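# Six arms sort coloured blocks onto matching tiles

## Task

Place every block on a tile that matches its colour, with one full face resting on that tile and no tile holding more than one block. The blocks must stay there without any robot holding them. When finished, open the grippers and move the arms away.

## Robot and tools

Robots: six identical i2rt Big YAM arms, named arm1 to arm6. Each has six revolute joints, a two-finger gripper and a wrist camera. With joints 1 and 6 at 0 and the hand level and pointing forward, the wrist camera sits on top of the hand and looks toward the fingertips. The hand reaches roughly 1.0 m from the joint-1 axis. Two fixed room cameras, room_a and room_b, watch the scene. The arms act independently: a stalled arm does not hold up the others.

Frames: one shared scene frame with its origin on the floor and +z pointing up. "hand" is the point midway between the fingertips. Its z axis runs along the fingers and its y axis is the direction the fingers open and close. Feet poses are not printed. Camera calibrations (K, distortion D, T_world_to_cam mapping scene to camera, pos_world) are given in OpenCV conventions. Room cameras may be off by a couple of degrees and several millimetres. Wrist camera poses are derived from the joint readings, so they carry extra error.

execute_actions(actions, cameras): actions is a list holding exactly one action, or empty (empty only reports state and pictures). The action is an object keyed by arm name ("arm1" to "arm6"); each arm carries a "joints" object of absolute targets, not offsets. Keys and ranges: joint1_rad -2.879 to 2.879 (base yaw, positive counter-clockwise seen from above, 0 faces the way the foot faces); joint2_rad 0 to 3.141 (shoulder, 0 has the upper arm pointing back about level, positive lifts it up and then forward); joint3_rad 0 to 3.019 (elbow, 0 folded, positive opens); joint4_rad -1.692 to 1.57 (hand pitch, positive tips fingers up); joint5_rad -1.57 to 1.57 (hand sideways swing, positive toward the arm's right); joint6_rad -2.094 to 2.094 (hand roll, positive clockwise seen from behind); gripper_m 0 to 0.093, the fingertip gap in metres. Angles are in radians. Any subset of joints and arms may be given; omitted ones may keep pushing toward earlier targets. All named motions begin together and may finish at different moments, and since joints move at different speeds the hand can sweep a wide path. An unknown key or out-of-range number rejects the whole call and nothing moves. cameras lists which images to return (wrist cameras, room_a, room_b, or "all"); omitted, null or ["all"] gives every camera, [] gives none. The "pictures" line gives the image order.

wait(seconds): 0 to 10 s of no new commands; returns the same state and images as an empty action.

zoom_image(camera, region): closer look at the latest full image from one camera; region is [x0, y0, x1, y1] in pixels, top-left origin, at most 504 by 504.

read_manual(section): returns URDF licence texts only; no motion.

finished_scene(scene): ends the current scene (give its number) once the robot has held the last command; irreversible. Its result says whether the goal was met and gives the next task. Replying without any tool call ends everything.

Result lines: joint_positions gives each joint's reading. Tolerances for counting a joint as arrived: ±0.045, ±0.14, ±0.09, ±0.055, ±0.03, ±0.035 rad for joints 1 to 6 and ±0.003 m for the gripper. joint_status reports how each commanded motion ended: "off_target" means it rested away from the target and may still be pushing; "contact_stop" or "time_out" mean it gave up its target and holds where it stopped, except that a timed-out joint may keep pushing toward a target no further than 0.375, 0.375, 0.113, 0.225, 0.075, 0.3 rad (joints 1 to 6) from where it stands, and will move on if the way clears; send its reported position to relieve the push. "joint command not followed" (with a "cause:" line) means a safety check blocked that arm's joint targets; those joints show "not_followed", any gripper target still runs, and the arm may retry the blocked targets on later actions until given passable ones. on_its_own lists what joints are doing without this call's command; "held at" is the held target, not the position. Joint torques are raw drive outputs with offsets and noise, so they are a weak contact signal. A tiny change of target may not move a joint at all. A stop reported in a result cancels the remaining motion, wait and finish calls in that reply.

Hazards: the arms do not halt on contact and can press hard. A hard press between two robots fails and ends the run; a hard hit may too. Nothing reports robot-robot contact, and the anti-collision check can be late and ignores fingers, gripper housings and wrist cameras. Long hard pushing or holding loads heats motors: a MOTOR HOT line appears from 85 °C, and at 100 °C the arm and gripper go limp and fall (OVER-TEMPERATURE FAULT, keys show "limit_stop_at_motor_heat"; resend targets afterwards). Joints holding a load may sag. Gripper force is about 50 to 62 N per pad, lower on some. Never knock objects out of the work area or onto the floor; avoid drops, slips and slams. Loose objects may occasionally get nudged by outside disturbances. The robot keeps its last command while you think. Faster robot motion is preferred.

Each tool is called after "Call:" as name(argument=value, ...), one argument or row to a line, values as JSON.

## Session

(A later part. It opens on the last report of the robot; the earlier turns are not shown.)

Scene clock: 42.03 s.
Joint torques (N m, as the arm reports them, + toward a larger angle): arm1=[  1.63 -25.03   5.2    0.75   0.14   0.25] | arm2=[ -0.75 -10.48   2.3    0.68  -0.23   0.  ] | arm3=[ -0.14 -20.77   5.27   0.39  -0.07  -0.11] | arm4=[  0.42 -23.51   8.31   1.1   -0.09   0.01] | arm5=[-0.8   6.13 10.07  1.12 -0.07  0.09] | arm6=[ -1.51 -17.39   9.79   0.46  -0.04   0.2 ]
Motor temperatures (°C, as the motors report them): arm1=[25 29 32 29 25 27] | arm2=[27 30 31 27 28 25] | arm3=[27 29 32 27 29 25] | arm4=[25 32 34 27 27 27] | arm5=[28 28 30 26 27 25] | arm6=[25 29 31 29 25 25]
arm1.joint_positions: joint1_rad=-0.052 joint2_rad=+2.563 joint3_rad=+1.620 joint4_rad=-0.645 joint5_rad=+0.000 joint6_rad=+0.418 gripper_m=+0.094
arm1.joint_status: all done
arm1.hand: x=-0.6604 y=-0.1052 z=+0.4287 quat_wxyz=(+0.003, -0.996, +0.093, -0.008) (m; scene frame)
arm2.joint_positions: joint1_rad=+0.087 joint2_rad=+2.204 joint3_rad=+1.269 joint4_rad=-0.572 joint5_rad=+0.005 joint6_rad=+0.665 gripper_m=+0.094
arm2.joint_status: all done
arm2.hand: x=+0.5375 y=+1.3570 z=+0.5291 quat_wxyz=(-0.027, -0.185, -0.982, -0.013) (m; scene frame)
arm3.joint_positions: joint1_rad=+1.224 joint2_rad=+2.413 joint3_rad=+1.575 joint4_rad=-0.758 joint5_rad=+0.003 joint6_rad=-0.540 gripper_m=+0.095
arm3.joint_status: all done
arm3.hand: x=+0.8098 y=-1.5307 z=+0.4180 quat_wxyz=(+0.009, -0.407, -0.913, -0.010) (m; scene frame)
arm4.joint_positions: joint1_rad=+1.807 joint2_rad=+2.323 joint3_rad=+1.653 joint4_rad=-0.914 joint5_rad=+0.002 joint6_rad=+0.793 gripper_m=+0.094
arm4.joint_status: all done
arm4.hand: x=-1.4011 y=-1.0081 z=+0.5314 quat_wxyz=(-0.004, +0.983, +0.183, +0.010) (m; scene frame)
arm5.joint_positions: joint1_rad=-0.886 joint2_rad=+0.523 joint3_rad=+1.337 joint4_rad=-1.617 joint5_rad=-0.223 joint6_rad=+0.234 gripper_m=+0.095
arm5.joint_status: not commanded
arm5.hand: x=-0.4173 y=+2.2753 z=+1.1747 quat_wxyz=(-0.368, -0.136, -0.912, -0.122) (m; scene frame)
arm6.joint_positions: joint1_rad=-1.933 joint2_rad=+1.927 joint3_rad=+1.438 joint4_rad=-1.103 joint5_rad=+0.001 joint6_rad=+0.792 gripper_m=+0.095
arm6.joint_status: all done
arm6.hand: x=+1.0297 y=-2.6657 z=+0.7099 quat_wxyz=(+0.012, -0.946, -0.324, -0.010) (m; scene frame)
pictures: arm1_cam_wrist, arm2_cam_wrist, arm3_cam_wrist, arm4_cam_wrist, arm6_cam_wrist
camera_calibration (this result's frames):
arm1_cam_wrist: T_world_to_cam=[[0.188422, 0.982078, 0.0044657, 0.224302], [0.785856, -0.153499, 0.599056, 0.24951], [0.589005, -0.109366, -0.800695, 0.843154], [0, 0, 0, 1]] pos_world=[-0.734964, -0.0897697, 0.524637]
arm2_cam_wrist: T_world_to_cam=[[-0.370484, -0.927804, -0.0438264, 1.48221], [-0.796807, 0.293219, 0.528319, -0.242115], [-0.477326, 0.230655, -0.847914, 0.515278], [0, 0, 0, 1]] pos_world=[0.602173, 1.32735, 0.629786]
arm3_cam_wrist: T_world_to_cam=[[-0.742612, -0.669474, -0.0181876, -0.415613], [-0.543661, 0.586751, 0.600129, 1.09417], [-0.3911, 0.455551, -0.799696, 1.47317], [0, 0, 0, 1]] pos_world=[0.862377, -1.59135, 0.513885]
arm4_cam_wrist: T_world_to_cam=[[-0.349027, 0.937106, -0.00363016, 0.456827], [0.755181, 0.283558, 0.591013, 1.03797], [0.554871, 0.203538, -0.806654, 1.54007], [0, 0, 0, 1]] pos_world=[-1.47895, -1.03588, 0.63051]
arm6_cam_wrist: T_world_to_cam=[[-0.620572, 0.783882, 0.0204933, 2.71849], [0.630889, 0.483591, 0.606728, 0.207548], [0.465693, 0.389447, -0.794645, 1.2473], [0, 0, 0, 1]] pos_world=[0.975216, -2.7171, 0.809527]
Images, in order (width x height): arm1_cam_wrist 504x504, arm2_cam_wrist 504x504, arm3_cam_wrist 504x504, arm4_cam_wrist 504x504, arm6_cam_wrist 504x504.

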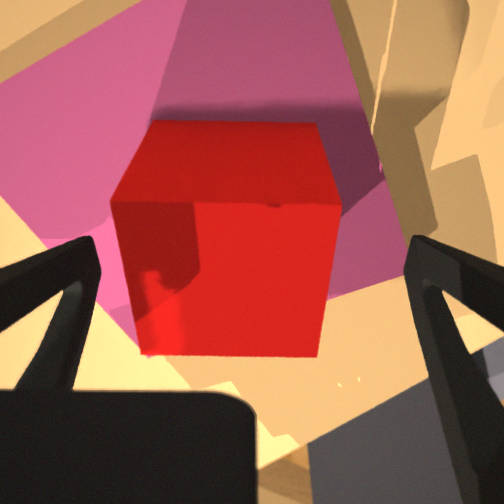

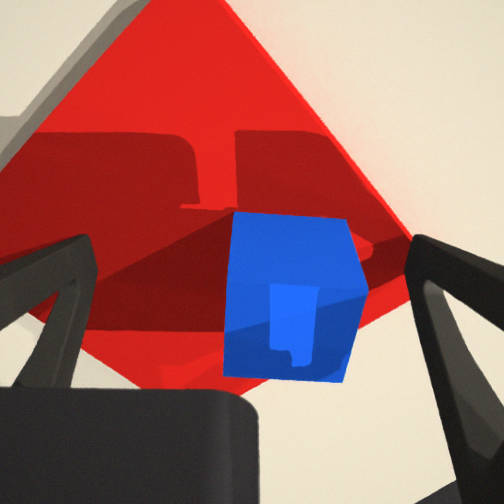

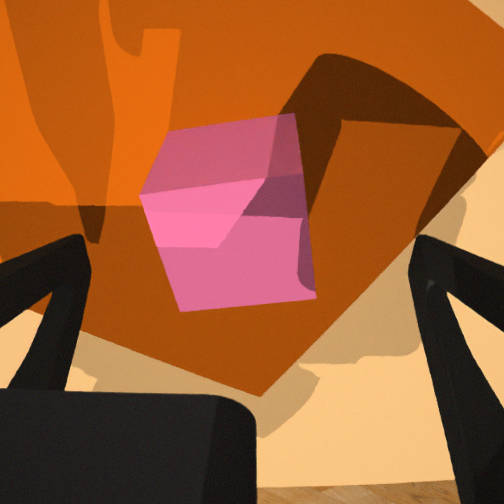

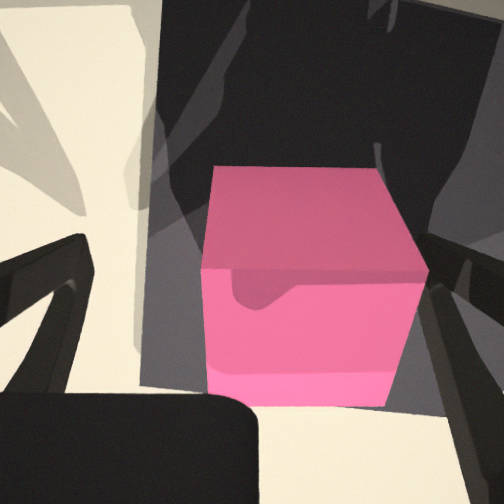

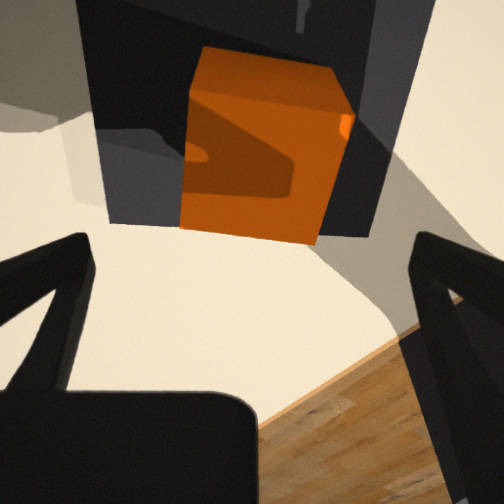

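Call:
execute_actions(
  actions=[
    {"arm2":{"joints":{"joint2_rad":2.185,"joint3_rad":1.275,"joint4_rad":-0.655}},"arm3":{"joints":{"joint2_rad":2.425,"joint3_rad":1.62,"joint4_rad":-0.77}},"arm6":{"joints":{"joint2_rad":2.018,"joint3_rad":1.37,"joint4_rad":-0.93,"joint6_rad":0.9}},"arm1":{"joints":{"gripper_m":0.03}},"arm4":{"joints":{"gripper_m":0.03}}},
  ],
  cameras=["arm1_cam_wrist","arm2_cam_wrist","arm3_cam_wrist","arm4_cam_wrist","arm6_cam_wrist"],
)

Scene clock: 45.97 s.
Joint torques (N m, as the arm reports them, + toward a larger angle): arm1=[  1.63 -24.77   5.28   0.72   0.17   0.22] | arm2=[ -0.74 -15.38   6.06  -0.71  -0.07   0.02] | arm3=[ -0.07 -21.     7.04  -0.7   -0.07  -0.11] | arm4=[  0.22 -23.85   8.34   1.03  -0.08   0.01] | arm5=[ 0.1   4.94 10.03  1.09 -0.09  0.03] | arm6=[ -1.3  -17.87   7.12   0.68  -0.02   0.17]
Motor temperatures (°C, as the motors report them): arm1=[25 29 31 29 25 27] | arm2=[27 30 30 27 28 25] | arm3=[27 30 31 27 29 25] | arm4=[25 32 34 27 27 27] | arm5=[28 28 30 26 27 25] | arm6=[25 29 31 29 25 25]
arm1.joint_positions: joint1_rad=-0.051 joint2_rad=+2.563 joint3_rad=+1.620 joint4_rad=-0.645 joint5_rad=-0.001 joint6_rad=+0.419 gripper_m=+0.048
arm1.joint_status: gripper_m off_target (ended at +0.048, target +0.030)
arm1.hand: x=-0.6603 y=-0.1054 z=+0.4287 quat_wxyz=(+0.002, -0.996, +0.093, -0.008) (m; scene frame)
arm2.joint_positions: joint1_rad=+0.087 joint2_rad=+2.200 joint3_rad=+1.269 joint4_rad=-0.634 joint5_rad=+0.001 joint6_rad=+0.665 gripper_m=+0.094
arm2.joint_status: all done
arm2.hand: x=+0.5236 y=+1.3537 z=+0.5304 quat_wxyz=(+0.000, -0.185, -0.983, -0.001) (m; scene frame)
arm3.joint_positions: joint1_rad=+1.224 joint2_rad=+2.413 joint3_rad=+1.591 joint4_rad=-0.758 joint5_rad=+0.003 joint6_rad=-0.540 gripper_m=+0.095
arm3.joint_status: all done
arm3.hand: x=+0.8114 y=-1.5390 z=+0.4221 quat_wxyz=(+0.004, -0.407, -0.914, -0.003) (m; scene frame)
arm4.joint_positions: joint1_rad=+1.807 joint2_rad=+2.323 joint3_rad=+1.653 joint4_rad=-0.914 joint5_rad=+0.001 joint6_rad=+0.793 gripper_m=+0.042
arm4.joint_status: gripper_m off_target (ended at +0.042, target +0.030)
arm4.hand: x=-1.4010 y=-1.0081 z=+0.5314 quat_wxyz=(-0.004, +0.983, +0.182, +0.011) (m; scene frame)
arm5.joint_positions: joint1_rad=-0.886 joint2_rad=+0.523 joint3_rad=+1.337 joint4_rad=-1.617 joint5_rad=-0.223 joint6_rad=+0.234 gripper_m=+0.095
arm5.joint_status: not commanded
arm5.hand: x=-0.4173 y=+2.2753 z=+1.1747 quat_wxyz=(-0.368, -0.136, -0.912, -0.122) (m; scene frame)
arm6.joint_positions: joint1_rad=-1.933 joint2_rad=+2.016 joint3_rad=+1.374 joint4_rad=-0.939 joint5_rad=+0.001 joint6_rad=+0.891 gripper_m=+0.095
arm6.joint_status: all done
arm6.hand: x=+1.0303 y=-2.6656 z=+0.6420 quat_wxyz=(+0.007, -0.961, -0.276, -0.007) (m; scene frame)
pictures: arm1_cam_wrist, arm2_cam_wrist, arm3_cam_wrist, arm4_cam_wrist, arm6_cam_wrist
camera_calibration (this result's frames):
arm1_cam_wrist: T_world_to_cam=[[0.188803, 0.982006, 0.00412954, 0.224957], [0.785746, -0.153589, 0.599177, 0.249279], [0.58903, -0.109882, -0.800606, 0.843007], [0, 0, 0, 1]] pos_world=[-0.734899, -0.0899916, 0.524625]
arm2_cam_wrist: T_world_to_cam=[[-0.372114, -0.928121, -0.0110537, 1.45793], [-0.765118, 0.299975, 0.569745, -0.300639], [-0.525476, 0.220467, -0.821747, 0.535638], [0, 0, 0, 1]] pos_world=[0.593958, 1.32523, 0.627562]
arm3_cam_wrist: T_world_to_cam=[[-0.74256, -0.669706, -0.00994032, -0.423768], [-0.545497, 0.596094, 0.589156, 1.11799], [-0.388636, 0.442906, -0.807958, 1.46286], [0, 0, 0, 1]] pos_world=[0.863707, -1.59814, 0.519042]
arm4_cam_wrist: T_world_to_cam=[[-0.348662, 0.937241, -0.00388648, 0.457657], [0.755087, 0.283351, 0.591232, 1.03747], [0.555228, 0.203205, -0.806492, 1.54012], [0, 0, 0, 1]] pos_world=[-1.47894, -1.03587, 0.630488]
arm6_cam_wrist: T_world_to_cam=[[-0.539439, 0.841913, 0.0137328, 2.79564], [0.678458, 0.424934, 0.599272, 0.0477264], [0.498699, 0.332588, -0.800428, 1.01115], [0, 0, 0, 1]] pos_world=[0.971435, -2.71026, 0.742362]
Images, in order (width x height): arm1_cam_wrist 504x504, arm2_cam_wrist 504x504, arm3_cam_wrist 504x504, arm4_cam_wrist 504x504, arm6_cam_wrist 504x504.

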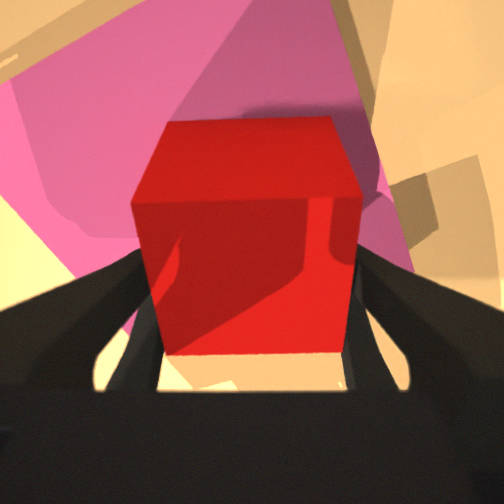

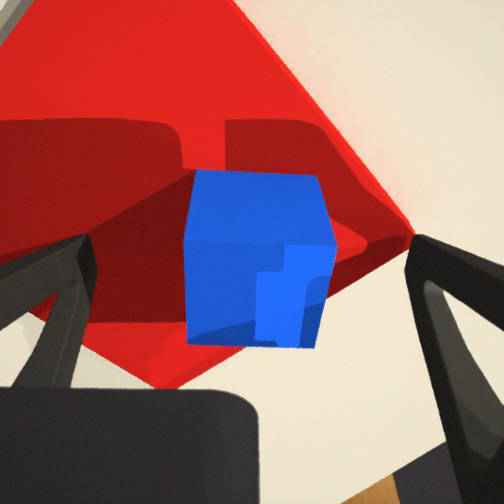

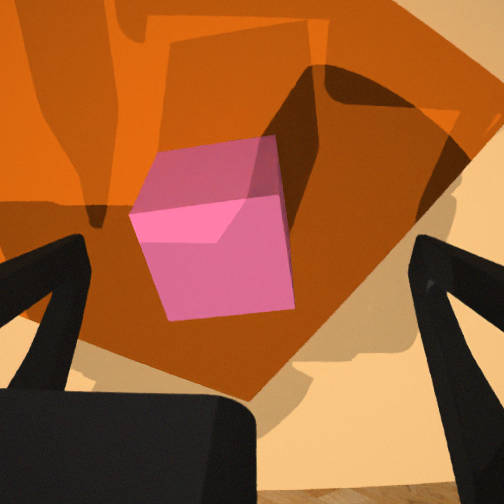

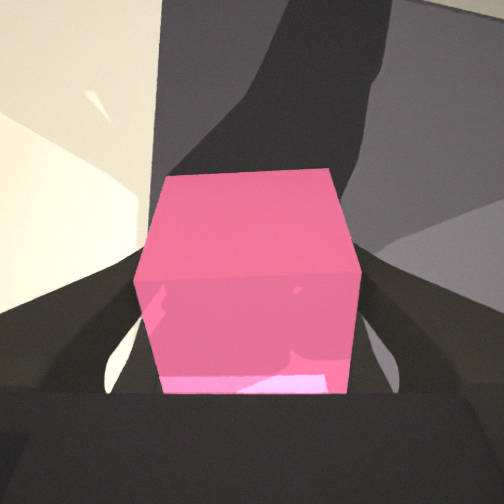

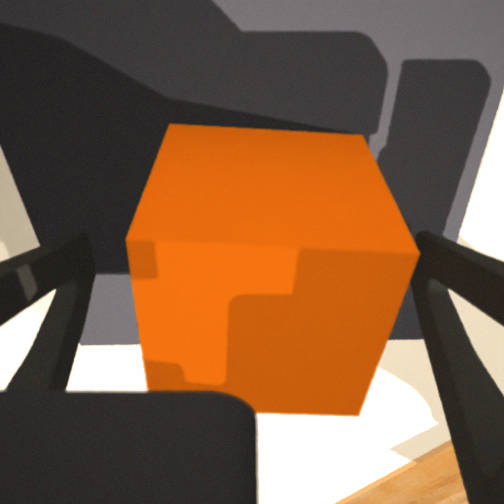

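Call:
execute_actions(
  actions=[
    {"arm2":{"joints":{"joint2_rad":2.245,"joint4_rad":-0.594}},"arm3":{"joints":{"gripper_m":0.02}},"arm6":{"joints":{"gripper_m":0.03}},"arm1":{"joints":{"joint2_rad":2.3,"joint4_rad":-0.9}},"arm4":{"joints":{"joint2_rad":2.0,"joint4_rad":-1.23}}},
  ],
  cameras=["arm2_cam_wrist","arm3_cam_wrist"],
)

Scene clock: 48.00 s.
Joint torques (N m, as the arm reports them, + toward a larger angle): arm1=[  1.61 -22.64   6.9    0.19   0.13   0.23] | arm2=[ -0.09 -11.54   5.96   1.09   0.08   0.01] | arm3=[ -0.05 -21.02   7.01  -0.7   -0.04  -0.11] | arm4=[  0.25 -20.75   9.11  -0.27  -0.08   0.01] | arm5=[-0.67  6.04 10.13  1.09 -0.08  0.01] | arm6=[ -0.65 -17.52   6.96   0.65  -0.03   0.22]
Motor temperatures (°C, as the motors report them): arm1=[25 30 32 29 25 27] | arm2=[27 31 30 27 28 25] | arm3=[27 30 31 27 29 25] | arm4=[25 32 34 27 27 27] | arm5=[28 28 30 26 27 25] | arm6=[25 29 31 29 25 25]
arm1.joint_positions: joint1_rad=-0.051 joint2_rad=+2.275 joint3_rad=+1.620 joint4_rad=-0.893 joint5_rad=-0.001 joint6_rad=+0.419 gripper_m=+0.048
arm1.joint_status: all done
arm1.hand: x=-0.6905 y=-0.1125 z=+0.5991 quat_wxyz=(-0.004, -0.996, +0.093, +0.011) (m; scene frame)
arm2.joint_positions: joint1_rad=+0.087 joint2_rad=+2.202 joint3_rad=+1.269 joint4_rad=-0.620 joint5_rad=-0.002 joint6_rad=+0.665 gripper_m=+0.094
arm2.joint_status: all done
arm2.hand: x=+0.5264 y=+1.3550 z=+0.5294 quat_wxyz=(-0.005, -0.185, -0.983, -0.005) (m; scene frame)
arm3.joint_positions: joint1_rad=+1.224 joint2_rad=+2.413 joint3_rad=+1.591 joint4_rad=-0.758 joint5_rad=+0.001 joint6_rad=-0.540 gripper_m=+0.032
arm3.joint_status: gripper_m off_target (ended at +0.032, target +0.020)
arm3.hand: x=+0.8116 y=-1.5389 z=+0.4221 quat_wxyz=(+0.004, -0.407, -0.914, -0.003) (m; scene frame)
arm4.joint_positions: joint1_rad=+1.807 joint2_rad=+2.006 joint3_rad=+1.661 joint4_rad=-1.216 joint5_rad=+0.001 joint6_rad=+0.793 gripper_m=+0.042
arm4.joint_status: all done
arm4.hand: x=-1.3953 y=-0.9880 z=+0.7239 quat_wxyz=(+0.005, +0.983, +0.182, +0.004) (m; scene frame)
arm5.joint_positions: joint1_rad=-0.886 joint2_rad=+0.523 joint3_rad=+1.337 joint4_rad=-1.617 joint5_rad=-0.223 joint6_rad=+0.234 gripper_m=+0.095
arm5.joint_status: not commanded
arm5.hand: x=-0.4173 y=+2.2753 z=+1.1747 quat_wxyz=(-0.368, -0.136, -0.912, -0.122) (m; scene frame)
arm6.joint_positions: joint1_rad=-1.933 joint2_rad=+2.016 joint3_rad=+1.374 joint4_rad=-0.938 joint5_rad=+0.000 joint6_rad=+0.892 gripper_m=+0.048
arm6.joint_status: gripper_m off_target (ended at +0.048, target +0.030)
arm6.hand: x=+1.0304 y=-2.6658 z=+0.6420 quat_wxyz=(+0.006, -0.961, -0.276, -0.007) (m; scene frame)
pictures: arm2_cam_wrist, arm3_cam_wrist
camera_calibration (this result's frames):
arm2_cam_wrist: T_world_to_cam=[[-0.371952, -0.928014, -0.0210005, 1.4652], [-0.7715, 0.296482, 0.562927, -0.286689], [-0.516178, 0.225584, -0.82624, 0.526569], [0, 0, 0, 1]] pos_world=[0.595608, 1.32594, 0.627228]
arm3_cam_wrist: T_world_to_cam=[[-0.742556, -0.669695, -0.0109213, -0.423172], [-0.546152, 0.595971, 0.588674, 1.11862], [-0.387723, 0.443088, -0.808297, 1.4626], [0, 0, 0, 1]] pos_world=[0.86379, -1.59812, 0.519087]
Images, in order (width x height): arm2_cam_wrist 504x504, arm3_cam_wrist 504x504.

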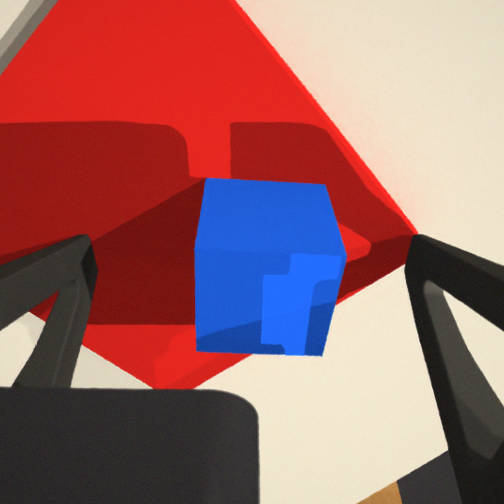

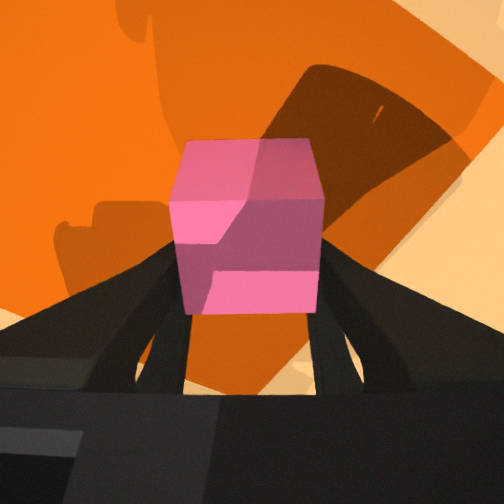

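Call:
execute_actions(
  actions=[
    {"arm2":{"joints":{"joint2_rad":2.185,"joint4_rad":-0.64,"gripper_m":0.02}},"arm3":{"joints":{"joint2_rad":2.05,"joint4_rad":-1.11}},"arm6":{"joints":{"joint2_rad":1.62,"joint4_rad":-1.32}},"arm1":{"joints":{"joint1_rad":-1.93,"joint2_rad":2.15,"joint4_rad":-1.04}},"arm4":{"joints":{"joint2_rad":1.75,"joint4_rad":-1.48}}},
  ],
  cameras=["arm2_cam_wrist","arm1_cam_wrist","room_a","room_b"],
)

Scene clock: 52.50 s.
Joint torques (N m, as the arm reports them, + toward a larger angle): arm1=[  1.78 -23.84   7.41   0.12   0.06   0.21] | arm2=[ -0.96 -15.39   5.85  -0.63   0.04  -0.01] | arm3=[ -0.07 -19.87   7.17  -0.84  -0.04  -0.1 ] | arm4=[  0.37 -17.72   9.41  -0.13  -0.08   0.  ] | arm5=[-0.46  5.03 10.2   1.09 -0.13  0.04] | arm6=[ -1.05 -13.97   9.35  -0.13   0.05   0.13]
Motor temperatures (°C, as the motors report them): arm1=[25 30 32 29 25 27] | arm2=[27 31 30 27 28 25] | arm3=[27 30 32 27 29 25] | arm4=[25 32 34 27 27 27] | arm5=[28 28 30 26 27 25] | arm6=[25 29 31 29 25 25]
arm1.joint_positions: joint1_rad=-1.942 joint2_rad=+2.141 joint3_rad=+1.621 joint4_rad=-1.032 joint5_rad=+0.001 joint6_rad=+0.420 gripper_m=+0.048
arm1.joint_status: all done
arm1.hand: x=-0.0247 y=+0.6481 z=+0.6798 quat_wxyz=(+0.006, -0.507, +0.862, +0.007) (m; scene frame)
arm2.joint_positions: joint1_rad=+0.087 joint2_rad=+2.201 joint3_rad=+1.269 joint4_rad=-0.622 joint5_rad=-0.002 joint6_rad=+0.665 gripper_m=+0.031
arm2.joint_status: gripper_m off_target (ended at +0.031, target +0.020); the others done
arm2.hand: x=+0.5261 y=+1.3550 z=+0.5300 quat_wxyz=(-0.004, -0.185, -0.983, -0.005) (m; scene frame)
arm3.joint_positions: joint1_rad=+1.224 joint2_rad=+2.039 joint3_rad=+1.617 joint4_rad=-1.091 joint5_rad=+0.001 joint6_rad=-0.540 gripper_m=+0.032
arm3.joint_status: all done
arm3.hand: x=+0.8135 y=-1.5476 z=+0.6521 quat_wxyz=(-0.016, -0.407, -0.913, +0.024) (m; scene frame)
arm4.joint_positions: joint1_rad=+1.807 joint2_rad=+1.754 joint3_rad=+1.661 joint4_rad=-1.468 joint5_rad=+0.001 joint6_rad=+0.793 gripper_m=+0.042
arm4.joint_status: all done
arm4.hand: x=-1.3717 y=-0.9288 z=+0.8631 quat_wxyz=(+0.005, +0.983, +0.182, +0.004) (m; scene frame)
arm5.joint_positions: joint1_rad=-0.886 joint2_rad=+0.523 joint3_rad=+1.337 joint4_rad=-1.617 joint5_rad=-0.223 joint6_rad=+0.234 gripper_m=+0.095
arm5.joint_status: not commanded
arm5.hand: x=-0.4173 y=+2.2753 z=+1.1747 quat_wxyz=(-0.368, -0.136, -0.912, -0.122) (m; scene frame)
arm6.joint_positions: joint1_rad=-1.933 joint2_rad=+1.615 joint3_rad=+1.367 joint4_rad=-1.314 joint5_rad=+0.000 joint6_rad=+0.892 gripper_m=+0.048
arm6.joint_status: all done
arm6.hand: x=+1.0368 y=-2.5966 z=+0.8403 quat_wxyz=(-0.002, -0.961, -0.276, -0.004) (m; scene frame)
pictures: arm1_cam_wrist, arm2_cam_wrist, room_a, room_b
camera_calibration (this result's frames):
arm1_cam_wrist: T_world_to_cam=[[0.872313, -0.488865, -0.0090055, 0.343002], [-0.396486, -0.718013, 0.572063, 0.0701296], [-0.286128, -0.495447, -0.82016, 0.994039], [0, 0, 0, 1]] pos_world=[0.0130224, 0.710529, 0.778241]
arm2_cam_wrist: T_world_to_cam=[[-0.37162, -0.92817, -0.0199903, 1.46468], [-0.771058, 0.29658, 0.56348, -0.287891], [-0.517077, 0.224814, -0.825888, 0.528225], [0, 0, 0, 1]] pos_world=[0.595455, 1.3261, 0.627755]
Images, in order (width x height): arm1_cam_wrist 504x504, arm2_cam_wrist 504x504, room_a 504x504, room_b 504x504.

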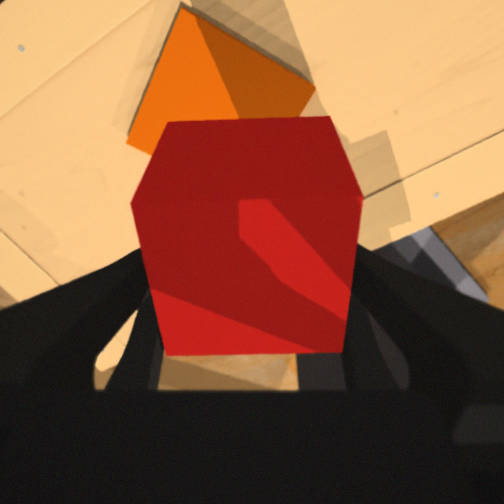

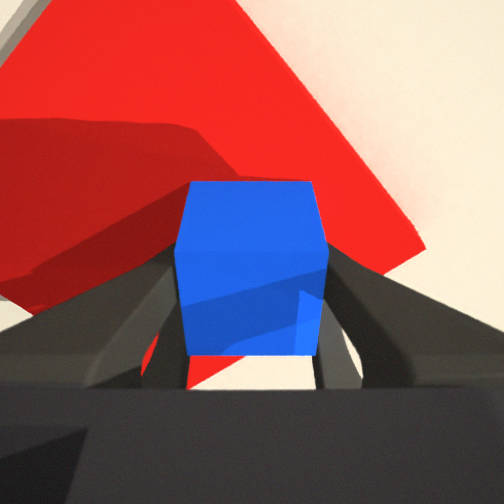

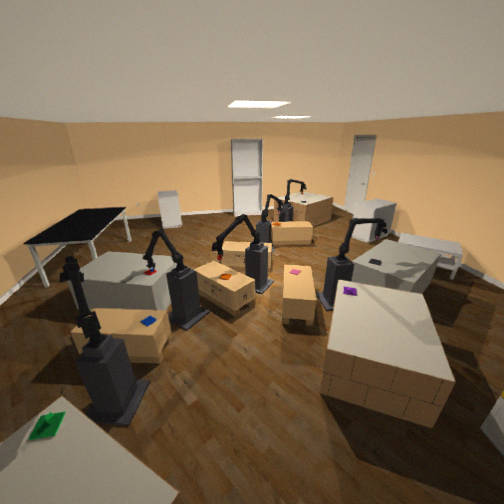

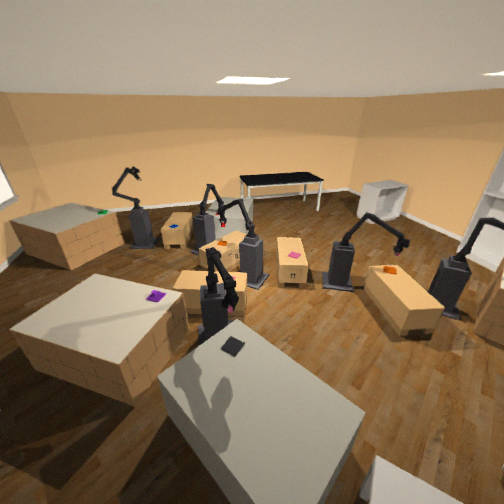

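Call:
execute_actions(
  actions=[
    {"arm2":{"joints":{"joint2_rad":1.88,"joint4_rad":-0.96}},"arm3":{"joints":{"joint1_rad":-1.67}},"arm6":{"joints":{"joint1_rad":1.2}},"arm1":{"joints":{"joint1_rad":-1.865,"joint2_rad":2.5,"joint3_rad":1.66,"joint4_rad":-0.73}},"arm4":{"joints":{"joint1_rad":-1.92}}},
  ],
  cameras=["arm1_cam_wrist","arm3_cam_wrist","arm4_cam_wrist","room_b"],
)

Scene clock: 57.23 s.
Joint torques (N m, as the arm reports them, + toward a larger angle): arm1=[  0.63 -27.59   7.24   0.75   0.08   0.23] | arm2=[ -0.48 -13.46   8.01  -0.52   0.05   0.01] | arm3=[  1.19 -19.68   7.21  -0.8    0.02  -0.1 ] | arm4=[  0.73 -18.4    9.44  -0.06  -0.04   0.01] | arm5=[ 0.19  5.22 10.2   0.96 -0.12  0.06] | arm6=[ -0.23 -13.9    9.46   0.17   0.02   0.11]
Motor temperatures (°C, as the motors report them): arm1=[25 30 32 29 25 27] | arm2=[27 31 31 27 28 25] | arm3=[27 30 32 27 29 25] | arm4=[25 32 34 27 27 27] | arm5=[28 28 31 26 27 25] | arm6=[25 29 31 29 25 25]
arm1.joint_positions: joint1_rad=-1.859 joint2_rad=+2.515 joint3_rad=+1.635 joint4_rad=-0.738 joint5_rad=+0.001 joint6_rad=+0.420 gripper_m=+0.048
arm1.joint_status: all done
arm1.hand: x=-0.0758 y=+0.6310 z=+0.4599 quat_wxyz=(-0.013, -0.542, +0.840, -0.020) (m; scene frame)
arm2.joint_positions: joint1_rad=+0.087 joint2_rad=+1.884 joint3_rad=+1.269 joint4_rad=-0.943 joint5_rad=-0.002 joint6_rad=+0.665 gripper_m=+0.031
arm2.joint_status: all done
arm2.hand: x=+0.5140 y=+1.3509 z=+0.6898 quat_wxyz=(-0.002, -0.185, -0.983, -0.004) (m; scene frame)
arm3.joint_positions: joint1_rad=-1.681 joint2_rad=+2.039 joint3_rad=+1.617 joint4_rad=-1.091 joint5_rad=+0.000 joint6_rad=-0.540 gripper_m=+0.032
arm3.joint_status: all done
arm3.hand: x=+0.4399 y=-0.3829 z=+0.6522 quat_wxyz=(+0.021, -0.955, +0.296, +0.020) (m; scene frame)
arm4.joint_positions: joint1_rad=-1.927 joint2_rad=+1.762 joint3_rad=+1.661 joint4_rad=-1.468 joint5_rad=+0.001 joint6_rad=+0.793 gripper_m=+0.042
arm4.joint_status: all done
arm4.hand: x=-0.6988 y=-0.1439 z=+0.8689 quat_wxyz=(-0.009, -0.113, -0.994, -0.001) (m; scene frame)
arm5.joint_positions: joint1_rad=-0.886 joint2_rad=+0.523 joint3_rad=+1.337 joint4_rad=-1.617 joint5_rad=-0.223 joint6_rad=+0.234 gripper_m=+0.095
arm5.joint_status: not commanded
arm5.hand: x=-0.4173 y=+2.2753 z=+1.1747 quat_wxyz=(-0.368, -0.136, -0.912, -0.122) (m; scene frame)
arm6.joint_positions: joint1_rad=+1.201 joint2_rad=+1.617 joint3_rad=+1.367 joint4_rad=-1.314 joint5_rad=-0.001 joint6_rad=+0.892 gripper_m=+0.048
arm6.joint_status: all done
arm6.hand: x=+1.1551 y=-1.6463 z=+0.8479 quat_wxyz=(-0.007, +0.272, -0.962, -0.006) (m; scene frame)
pictures: arm1_cam_wrist, arm3_cam_wrist, arm4_cam_wrist, room_b
camera_calibration (this result's frames):
arm1_cam_wrist: T_world_to_cam=[[0.909598, -0.415091, 0.0181941, 0.321054], [-0.335794, -0.708632, 0.620551, 0.139765], [-0.244692, -0.570561, -0.783955, 0.824486], [0, 0, 0, 1]] pos_world=[-0.0433526, 0.702728, 0.553787]
arm3_cam_wrist: T_world_to_cam=[[0.564976, 0.824835, 0.0212122, 0.0536661], [0.688244, -0.485286, 0.539275, -0.833618], [0.455107, -0.290078, -0.841862, 0.362717], [0, 0, 0, 1]] pos_world=[0.378337, -0.343592, 0.753769]
arm4_cam_wrist: T_world_to_cam=[[-0.234496, -0.97205, -0.0114343, -0.29456], [-0.807365, 0.188189, 0.559237, -1.01489], [-0.541454, 0.140371, -0.828929, 0.490941], [0, 0, 0, 1]] pos_world=[-0.622638, -0.164249, 0.971152]
Images, in order (width x height): arm1_cam_wrist 504x504, arm3_cam_wrist 504x504, arm4_cam_wrist 504x504, room_b 504x504.

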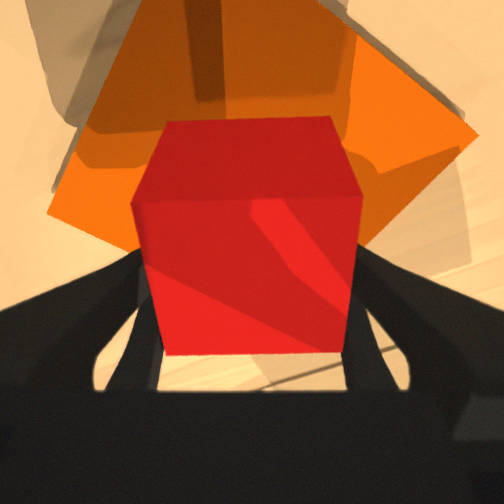

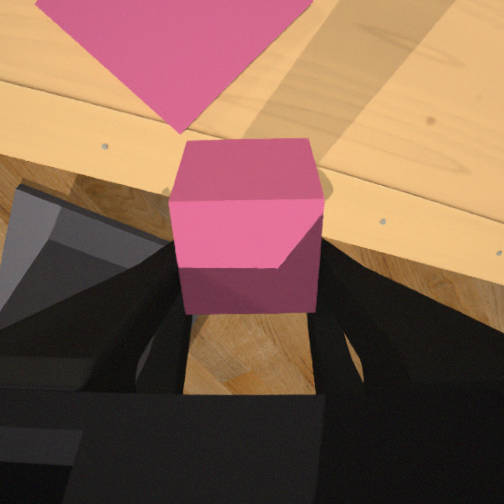

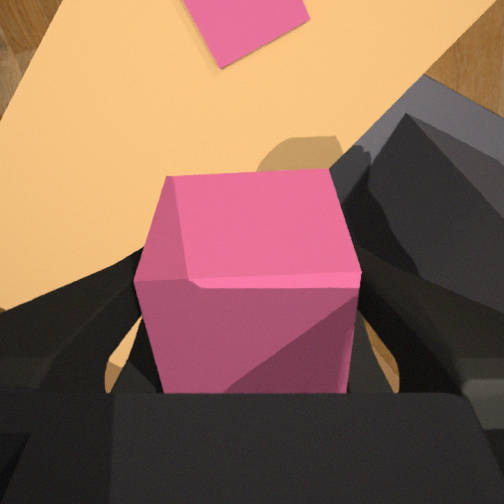

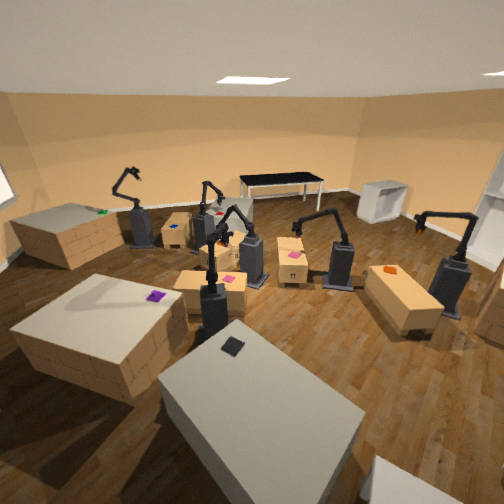

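Call:
execute_actions(
  actions=[
    {"arm2":{"joints":{"joint1_rad":1.63}},"arm3":{"joints":{"joint1_rad":-1.565,"joint2_rad":2.36,"joint3_rad":1.77,"joint4_rad":-0.97}},"arm6":{"joints":{"joint1_rad":1.728}},"arm1":{"joints":{"joint2_rad":2.568,"joint4_rad":-0.645}},"arm4":{"joints":{"joint2_rad":2.29,"joint3_rad":1.51,"joint4_rad":-0.79}}},
  ],
  cameras=["arm1_cam_wrist","arm2_cam_wrist","arm3_cam_wrist","arm4_cam_wrist"],
)

Scene clock: 63.60 s.
Joint torques (N m, as the arm reports them, + toward a larger angle): arm1=[  0.73 -23.7    6.95   0.94   0.09   0.22] | arm2=[ -1.29 -13.45   8.11  -0.64   0.04   0.01] | arm3=[ -0.84 -22.67   7.41   0.08   0.02  -0.11] | arm4=[  0.8  -23.07   7.41   1.04  -0.07   0.02] | arm5=[-0.53  5.46 10.02  1.23 -0.09  0.05] | arm6=[ -2.44 -13.07   9.37  -0.02   0.07   0.16]
Motor temperatures (°C, as the motors report them): arm1=[25 31 32 29 25 27] | arm2=[27 31 31 27 28 25] | arm3=[27 31 32 27 29 25] | arm4=[25 32 34 27 27 27] | arm5=[28 28 31 26 27 25] | arm6=[25 29 31 29 25 25]
arm1.joint_positions: joint1_rad=-1.859 joint2_rad=+2.542 joint3_rad=+1.635 joint4_rad=-0.654 joint5_rad=+0.001 joint6_rad=+0.420 gripper_m=+0.048
arm1.joint_status: all done
arm1.hand: x=-0.0758 y=+0.6412 z=+0.4437 quat_wxyz=(+0.003, -0.542, +0.841, +0.004) (m; scene frame)
arm2.joint_positions: joint1_rad=+1.638 joint2_rad=+1.884 joint3_rad=+1.269 joint4_rad=-0.943 joint5_rad=-0.002 joint6_rad=+0.665 gripper_m=+0.031
arm2.joint_status: all done
arm2.hand: x=-0.1219 y=+1.6999 z=+0.6939 quat_wxyz=(+0.001, +0.556, -0.831, -0.009) (m; scene frame)
arm3.joint_positions: joint1_rad=-1.553 joint2_rad=+2.361 joint3_rad=+1.752 joint4_rad=-0.980 joint5_rad=+0.000 joint6_rad=-0.540 gripper_m=+0.032
arm3.joint_status: all done
arm3.hand: x=+0.3532 y=-0.3934 z=+0.5009 quat_wxyz=(-0.006, -0.972, +0.234, -0.006) (m; scene frame)
arm4.joint_positions: joint1_rad=-1.927 joint2_rad=+2.309 joint3_rad=+1.485 joint4_rad=-0.804 joint5_rad=+0.001 joint6_rad=+0.793 gripper_m=+0.042
arm4.joint_status: all done
arm4.hand: x=-0.6665 y=-0.1272 z=+0.5034 quat_wxyz=(+0.014, -0.113, -0.993, +0.018) (m; scene frame)
arm5.joint_positions: joint1_rad=-0.886 joint2_rad=+0.523 joint3_rad=+1.337 joint4_rad=-1.617 joint5_rad=-0.223 joint6_rad=+0.234 gripper_m=+0.095
arm5.joint_status: not commanded
arm5.hand: x=-0.4173 y=+2.2753 z=+1.1747 quat_wxyz=(-0.368, -0.136, -0.912, -0.122) (m; scene frame)
arm6.joint_positions: joint1_rad=+1.743 joint2_rad=+1.617 joint3_rad=+1.367 joint4_rad=-1.314 joint5_rad=-0.002 joint6_rad=+0.893 gripper_m=+0.048
arm6.joint_status: all done
arm6.hand: x=+0.9012 y=-1.6831 z=+0.8451 quat_wxyz=(-0.006, +0.520, -0.854, -0.004) (m; scene frame)
pictures: arm1_cam_wrist, arm2_cam_wrist, arm3_cam_wrist, arm4_cam_wrist
camera_calibration (this result's frames):
arm1_cam_wrist: T_world_to_cam=[[0.90959, -0.415477, -0.00495382, 0.336052], [-0.336004, -0.742511, 0.579464, 0.197013], [-0.244432, -0.52541, -0.814983, 0.802453], [0, 0, 0, 1]] pos_world=[-0.0433271, 0.707523, 0.541488]
arm2_cam_wrist: T_world_to_cam=[[0.920453, -0.390131, -0.0237553, 0.792699], [-0.310447, -0.766672, 0.561994, 0.882489], [-0.237464, -0.509914, -0.8268, 1.53467], [0, 0, 0, 1]] pos_world=[-0.0912488, 1.76838, 0.791739]
arm3_cam_wrist: T_world_to_cam=[[0.454437, 0.890609, -0.0173968, 0.198789], [0.722285, -0.356978, 0.592344, -0.685598], [0.521336, -0.281748, -0.805497, 0.233326], [0, 0, 0, 1]] pos_world=[0.283219, -0.356048, 0.597512]
arm4_cam_wrist: T_world_to_cam=[[-0.234525, -0.971629, 0.0305893, -0.296002], [-0.778916, 0.20665, 0.592103, -0.782779], [-0.581625, 0.115036, -0.805282, 0.161189], [0, 0, 0, 1]] pos_world=[-0.585387, -0.144385, 0.602343]
Images, in order (width x height): arm1_cam_wrist 504x504, arm2_cam_wrist 504x504, arm3_cam_wrist 504x504, arm4_cam_wrist 504x504.

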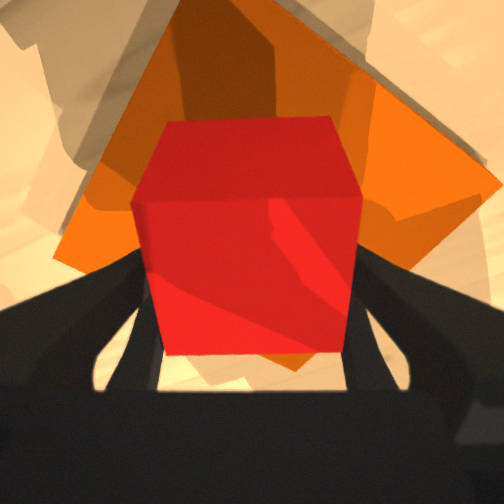

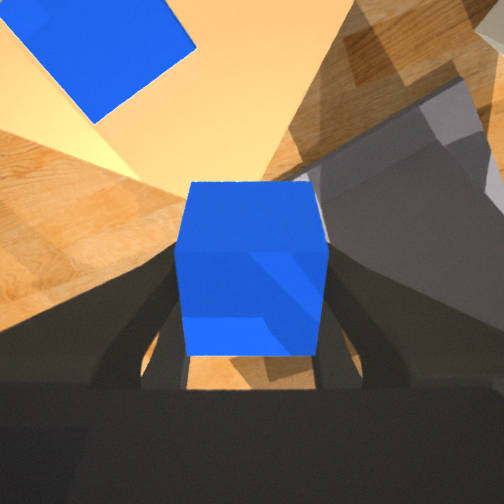

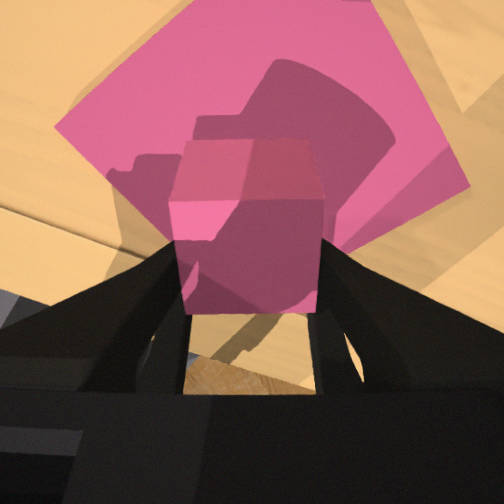

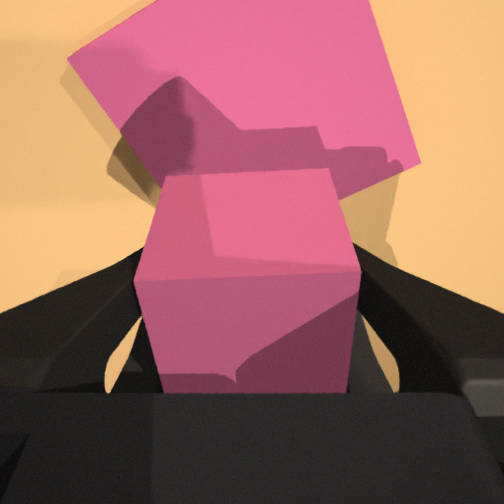

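Call:
execute_actions(
  actions=[
    {"arm2":{"joints":{"joint1_rad":1.765,"joint2_rad":2.45,"joint3_rad":1.77,"joint4_rad":-0.87}},"arm3":{"joints":{"joint2_rad":2.47,"joint4_rad":-0.86}},"arm6":{"joints":{"joint2_rad":2.42,"joint3_rad":1.72,"joint4_rad":-0.86,"joint1_rad":1.72}},"arm1":{"joints":{"joint2_rad":2.59,"joint4_rad":-0.63}},"arm4":{"joints":{"joint2_rad":2.465,"joint3_rad":1.575,"joint4_rad":-0.655}}},
  ],
  cameras=["arm1_cam_wrist","arm2_cam_wrist","arm3_cam_wrist","arm4_cam_wrist","arm6_cam_wrist"],
)

Scene clock: 68.50 s.
Joint torques (N m, as the arm reports them, + toward a larger angle): arm1=[  0.8  -23.62   6.91   0.84   0.08   0.18] | arm2=[ -1.28 -19.86  10.5    0.32  -0.02   0.02] | arm3=[ -0.79 -22.81   6.89   0.41   0.02  -0.11] | arm4=[  0.91 -24.08   6.14   1.03  -0.03   0.01] | arm5=[-0.12  4.97 10.25  0.98 -0.06  0.02] | arm6=[ -1.06 -21.98   8.68   0.46   0.08   0.17]
Motor temperatures (°C, as the motors report them): arm1=[25 31 32 29 25 27] | arm2=[27 31 32 27 28 25] | arm3=[27 31 32 27 29 25] | arm4=[25 33 34 27 27 27] | arm5=[28 28 31 26 27 25] | arm6=[25 29 31 29 25 25]
arm1.joint_positions: joint1_rad=-1.859 joint2_rad=+2.563 joint3_rad=+1.635 joint4_rad=-0.639 joint5_rad=+0.001 joint6_rad=+0.420 gripper_m=+0.048
arm1.joint_status: all done
arm1.hand: x=-0.0758 y=+0.6366 z=+0.4315 quat_wxyz=(+0.001, -0.542, +0.841, +0.001) (m; scene frame)
arm2.joint_positions: joint1_rad=+1.771 joint2_rad=+2.483 joint3_rad=+1.724 joint4_rad=-0.880 joint5_rad=+0.000 joint6_rad=+0.665 gripper_m=+0.031
arm2.joint_status: all done
arm2.hand: x=-0.2293 y=+1.7738 z=+0.4912 quat_wxyz=(+0.010, +0.610, -0.792, +0.031) (m; scene frame)
arm3.joint_positions: joint1_rad=-1.553 joint2_rad=+2.464 joint3_rad=+1.752 joint4_rad=-0.879 joint5_rad=+0.000 joint6_rad=-0.540 gripper_m=+0.032
arm3.joint_status: all done
arm3.hand: x=+0.3553 y=-0.3969 z=+0.4358 quat_wxyz=(-0.007, -0.972, +0.234, -0.007) (m; scene frame)
arm4.joint_positions: joint1_rad=-1.927 joint2_rad=+2.488 joint3_rad=+1.560 joint4_rad=-0.667 joint5_rad=+0.001 joint6_rad=+0.793 gripper_m=+0.042
arm4.joint_status: all done
arm4.hand: x=-0.6530 y=-0.1195 z=+0.4202 quat_wxyz=(+0.001, -0.113, -0.994, +0.007) (m; scene frame)
arm5.joint_positions: joint1_rad=-0.886 joint2_rad=+0.523 joint3_rad=+1.337 joint4_rad=-1.617 joint5_rad=-0.223 joint6_rad=+0.234 gripper_m=+0.095
arm5.joint_status: not commanded
arm5.hand: x=-0.4173 y=+2.2753 z=+1.1747 quat_wxyz=(-0.368, -0.136, -0.912, -0.122) (m; scene frame)
arm6.joint_positions: joint1_rad=+1.737 joint2_rad=+2.430 joint3_rad=+1.700 joint4_rad=-0.866 joint5_rad=-0.002 joint6_rad=+0.893 gripper_m=+0.048
arm6.joint_status: all done
arm6.hand: x=+0.8467 y=-1.5396 z=+0.5060 quat_wxyz=(-0.004, +0.517, -0.856, +0.012) (m; scene frame)
pictures: arm1_cam_wrist, arm2_cam_wrist, arm3_cam_wrist, arm4_cam_wrist, arm6_cam_wrist
camera_calibration (this result's frames):
arm1_cam_wrist: T_world_to_cam=[[0.909591, -0.415498, -0.00245075, 0.333024], [-0.335982, -0.738961, 0.583997, 0.196455], [-0.244461, -0.530375, -0.811752, 0.791766], [0, 0, 0, 1]] pos_world=[-0.043354, 0.703476, 0.528804]
arm2_cam_wrist: T_world_to_cam=[[0.964136, -0.263941, 0.0278886, 0.676424], [-0.225305, -0.758377, 0.611639, 1.00013], [-0.140287, -0.595986, -0.790646, 1.53646], [0, 0, 0, 1]] pos_world=[-0.211286, 1.85272, 0.584213]
arm3_cam_wrist: T_world_to_cam=[[0.45446, 0.890569, -0.0187712, 0.200341], [0.721447, -0.355633, 0.594172, -0.649772], [0.522475, -0.28357, -0.804119, 0.177169], [0, 0, 0, 1]] pos_world=[0.285162, -0.359258, 0.532301]
arm4_cam_wrist: T_world_to_cam=[[-0.234763, -0.972028, 0.00696926, -0.2731], [-0.795108, 0.196148, 0.573873, -0.728788], [-0.559187, 0.129183, -0.818915, 0.123192], [0, 0, 0, 1]] pos_world=[-0.574692, -0.138425, 0.521018]
arm6_cam_wrist: T_world_to_cam=[[0.889282, -0.456429, 0.0291664, -1.46598], [-0.383981, -0.710441, 0.589773, -1.06835], [-0.248468, -0.535674, -0.807042, -0.0814094], [0, 0, 0, 1]] pos_world=[0.873218, -1.47172, 0.607141]
Images, in order (width x height): arm1_cam_wrist 504x504, arm2_cam_wrist 504x504, arm3_cam_wrist 504x504, arm4_cam_wrist 504x504, arm6_cam_wrist 504x504.

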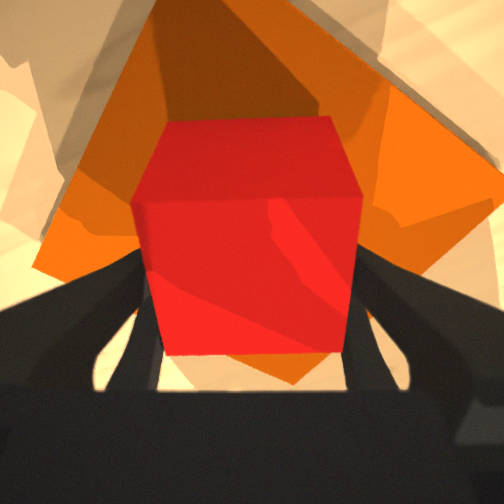

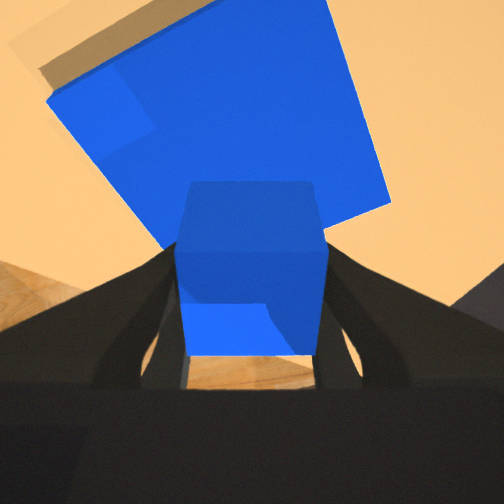

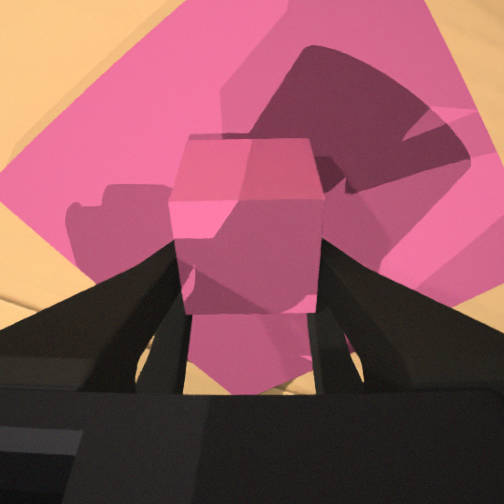

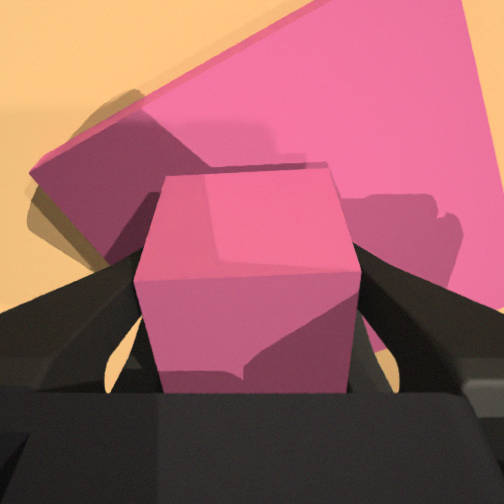

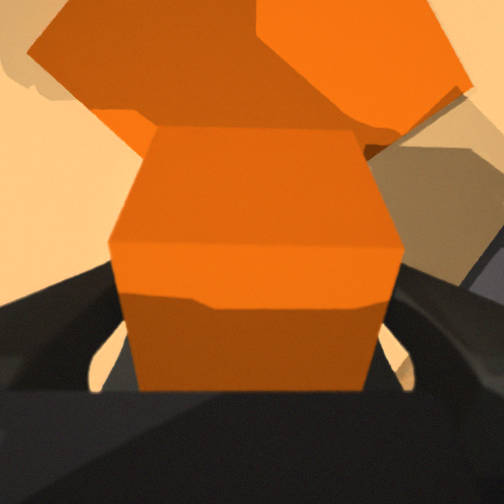

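Call:
execute_actions(
  actions=[
    {"arm2":{"joints":{"joint2_rad":2.585,"joint3_rad":1.765,"joint4_rad":-0.73}},"arm3":{"joints":{"joint2_rad":2.5,"joint4_rad":-0.84}},"arm6":{"joints":{"joint2_rad":2.535,"joint3_rad":1.73,"joint4_rad":-0.75}},"arm1":{"joints":{"gripper_m":0.093}},"arm4":{"joints":{"gripper_m":0.093}}},
  ],
  cameras=["arm1_cam_wrist","arm2_cam_wrist","arm3_cam_wrist","arm4_cam_wrist","arm6_cam_wrist"],
)

Scene clock: 71.70 s.
Joint torques (N m, as the arm reports them, + toward a larger angle): arm1=[  0.94 -23.32   6.82   0.86   0.1    0.21] | arm2=[ -1.01 -19.43   8.26   0.45  -0.02   0.02] | arm3=[ -0.82 -20.66   6.87   0.46   0.02  -0.11] | arm4=[  0.96 -23.96   6.16   1.06  -0.02   0.01] | arm5=[-0.49  5.3  10.12  1.05 -0.09  0.06] | arm6=[ -1.66 -22.54   8.87   0.41   0.09   0.13]
Motor temperatures (°C, as the motors report them): arm1=[25 31 32 29 25 27] | arm2=[27 32 32 27 28 25] | arm3=[27 31 32 27 29 25] | arm4=[25 33 34 27 27 27] | arm5=[28 28 31 26 27 25] | arm6=[25 30 31 29 25 25]
arm1.joint_positions: joint1_rad=-1.859 joint2_rad=+2.563 joint3_rad=+1.635 joint4_rad=-0.639 joint5_rad=+0.001 joint6_rad=+0.420 gripper_m=+0.093
arm1.joint_status: all done
arm1.hand: x=-0.0758 y=+0.6367 z=+0.4315 quat_wxyz=(+0.001, -0.542, +0.841, +0.001) (m; scene frame)
arm2.joint_positions: joint1_rad=+1.771 joint2_rad=+2.610 joint3_rad=+1.735 joint4_rad=-0.747 joint5_rad=+0.000 joint6_rad=+0.665 gripper_m=+0.031
arm2.joint_status: all done
arm2.hand: x=-0.2264 y=+1.7662 z=+0.4161 quat_wxyz=(+0.008, +0.610, -0.792, +0.023) (m; scene frame)
arm3.joint_positions: joint1_rad=-1.553 joint2_rad=+2.467 joint3_rad=+1.752 joint4_rad=-0.860 joint5_rad=+0.000 joint6_rad=-0.540 gripper_m=+0.032
arm3.joint_status: all done
arm3.hand: x=+0.3533 y=-0.3936 z=+0.4341 quat_wxyz=(-0.002, -0.972, +0.234, -0.001) (m; scene frame)
arm4.joint_positions: joint1_rad=-1.927 joint2_rad=+2.488 joint3_rad=+1.560 joint4_rad=-0.667 joint5_rad=+0.001 joint6_rad=+0.793 gripper_m=+0.093
arm4.joint_status: all done
arm4.hand: x=-0.6530 y=-0.1195 z=+0.4202 quat_wxyz=(+0.001, -0.113, -0.994, +0.007) (m; scene frame)
arm5.joint_positions: joint1_rad=-0.886 joint2_rad=+0.523 joint3_rad=+1.337 joint4_rad=-1.617 joint5_rad=-0.223 joint6_rad=+0.234 gripper_m=+0.095
arm5.joint_status: not commanded
arm5.hand: x=-0.4173 y=+2.2753 z=+1.1747 quat_wxyz=(-0.368, -0.136, -0.912, -0.122) (m; scene frame)
arm6.joint_positions: joint1_rad=+1.737 joint2_rad=+2.539 joint3_rad=+1.700 joint4_rad=-0.757 joint5_rad=-0.002 joint6_rad=+0.893 gripper_m=+0.048
arm6.joint_status: all done
arm6.hand: x=+0.8514 y=-1.5485 z=+0.4391 quat_wxyz=(-0.004, +0.517, -0.856, +0.012) (m; scene frame)
pictures: arm1_cam_wrist, arm2_cam_wrist, arm3_cam_wrist, arm4_cam_wrist, arm6_cam_wrist
camera_calibration (this result's frames):
arm1_cam_wrist: T_world_to_cam=[[0.909591, -0.415498, -0.0026072, 0.333129], [-0.335983, -0.739184, 0.583714, 0.196788], [-0.244459, -0.530065, -0.811955, 0.791706], [0, 0, 0, 1]] pos_world=[-0.0433537, 0.703533, 0.52883]
arm2_cam_wrist: T_world_to_cam=[[0.964266, -0.264363, 0.0174132, 0.678834], [-0.221335, -0.76771, 0.601359, 1.06259], [-0.145609, -0.583724, -0.798789, 1.45348], [0, 0, 0, 1]] pos_world=[-0.207747, 1.84365, 0.510205]
arm3_cam_wrist: T_world_to_cam=[[0.454346, 0.890766, -0.0103267, 0.194777], [0.726555, -0.363831, 0.582876, -0.646237], [0.515449, -0.27233, -0.812495, 0.18832], [0, 0, 0, 1]] pos_world=[0.283961, -0.357336, 0.531697]
arm4_cam_wrist: T_world_to_cam=[[-0.234763, -0.972028, 0.00696926, -0.2731], [-0.795108, 0.196148, 0.573873, -0.728788], [-0.559187, 0.129183, -0.818915, 0.123192], [0, 0, 0, 1]] pos_world=[-0.574692, -0.138425, 0.521018]
arm6_cam_wrist: T_world_to_cam=[[0.889275, -0.456423, 0.0294611, -1.4724], [-0.384074, -0.710233, 0.589964, -1.03302], [-0.248349, -0.535955, -0.806892, -0.139616], [0, 0, 0, 1]] pos_world=[0.877942, -1.48055, 0.540167]
Images, in order (width x height): arm1_cam_wrist 504x504, arm2_cam_wrist 504x504, arm3_cam_wrist 504x504, arm4_cam_wrist 504x504, arm6_cam_wrist 504x504.

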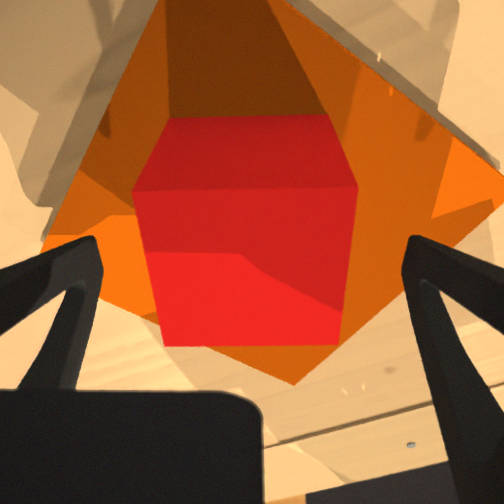

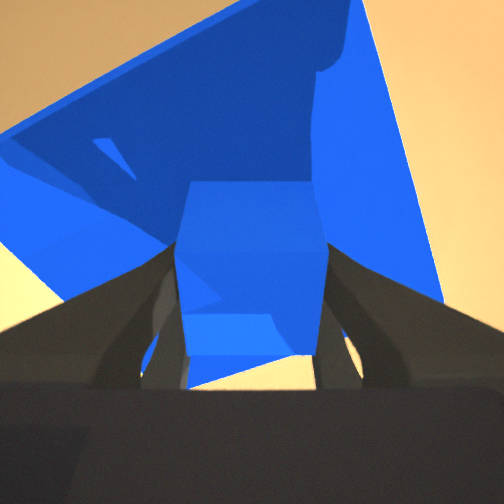

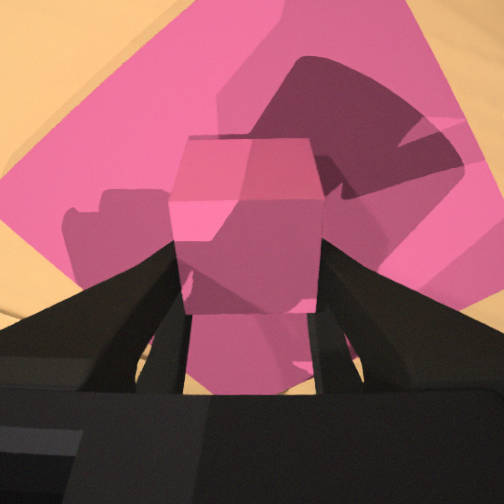

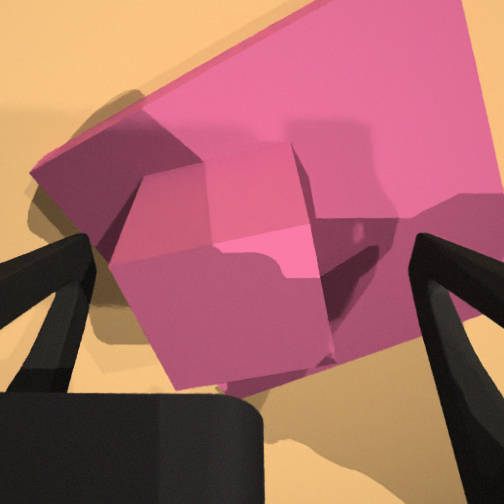

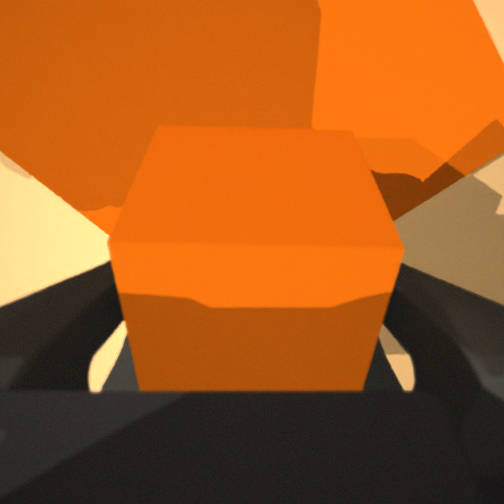

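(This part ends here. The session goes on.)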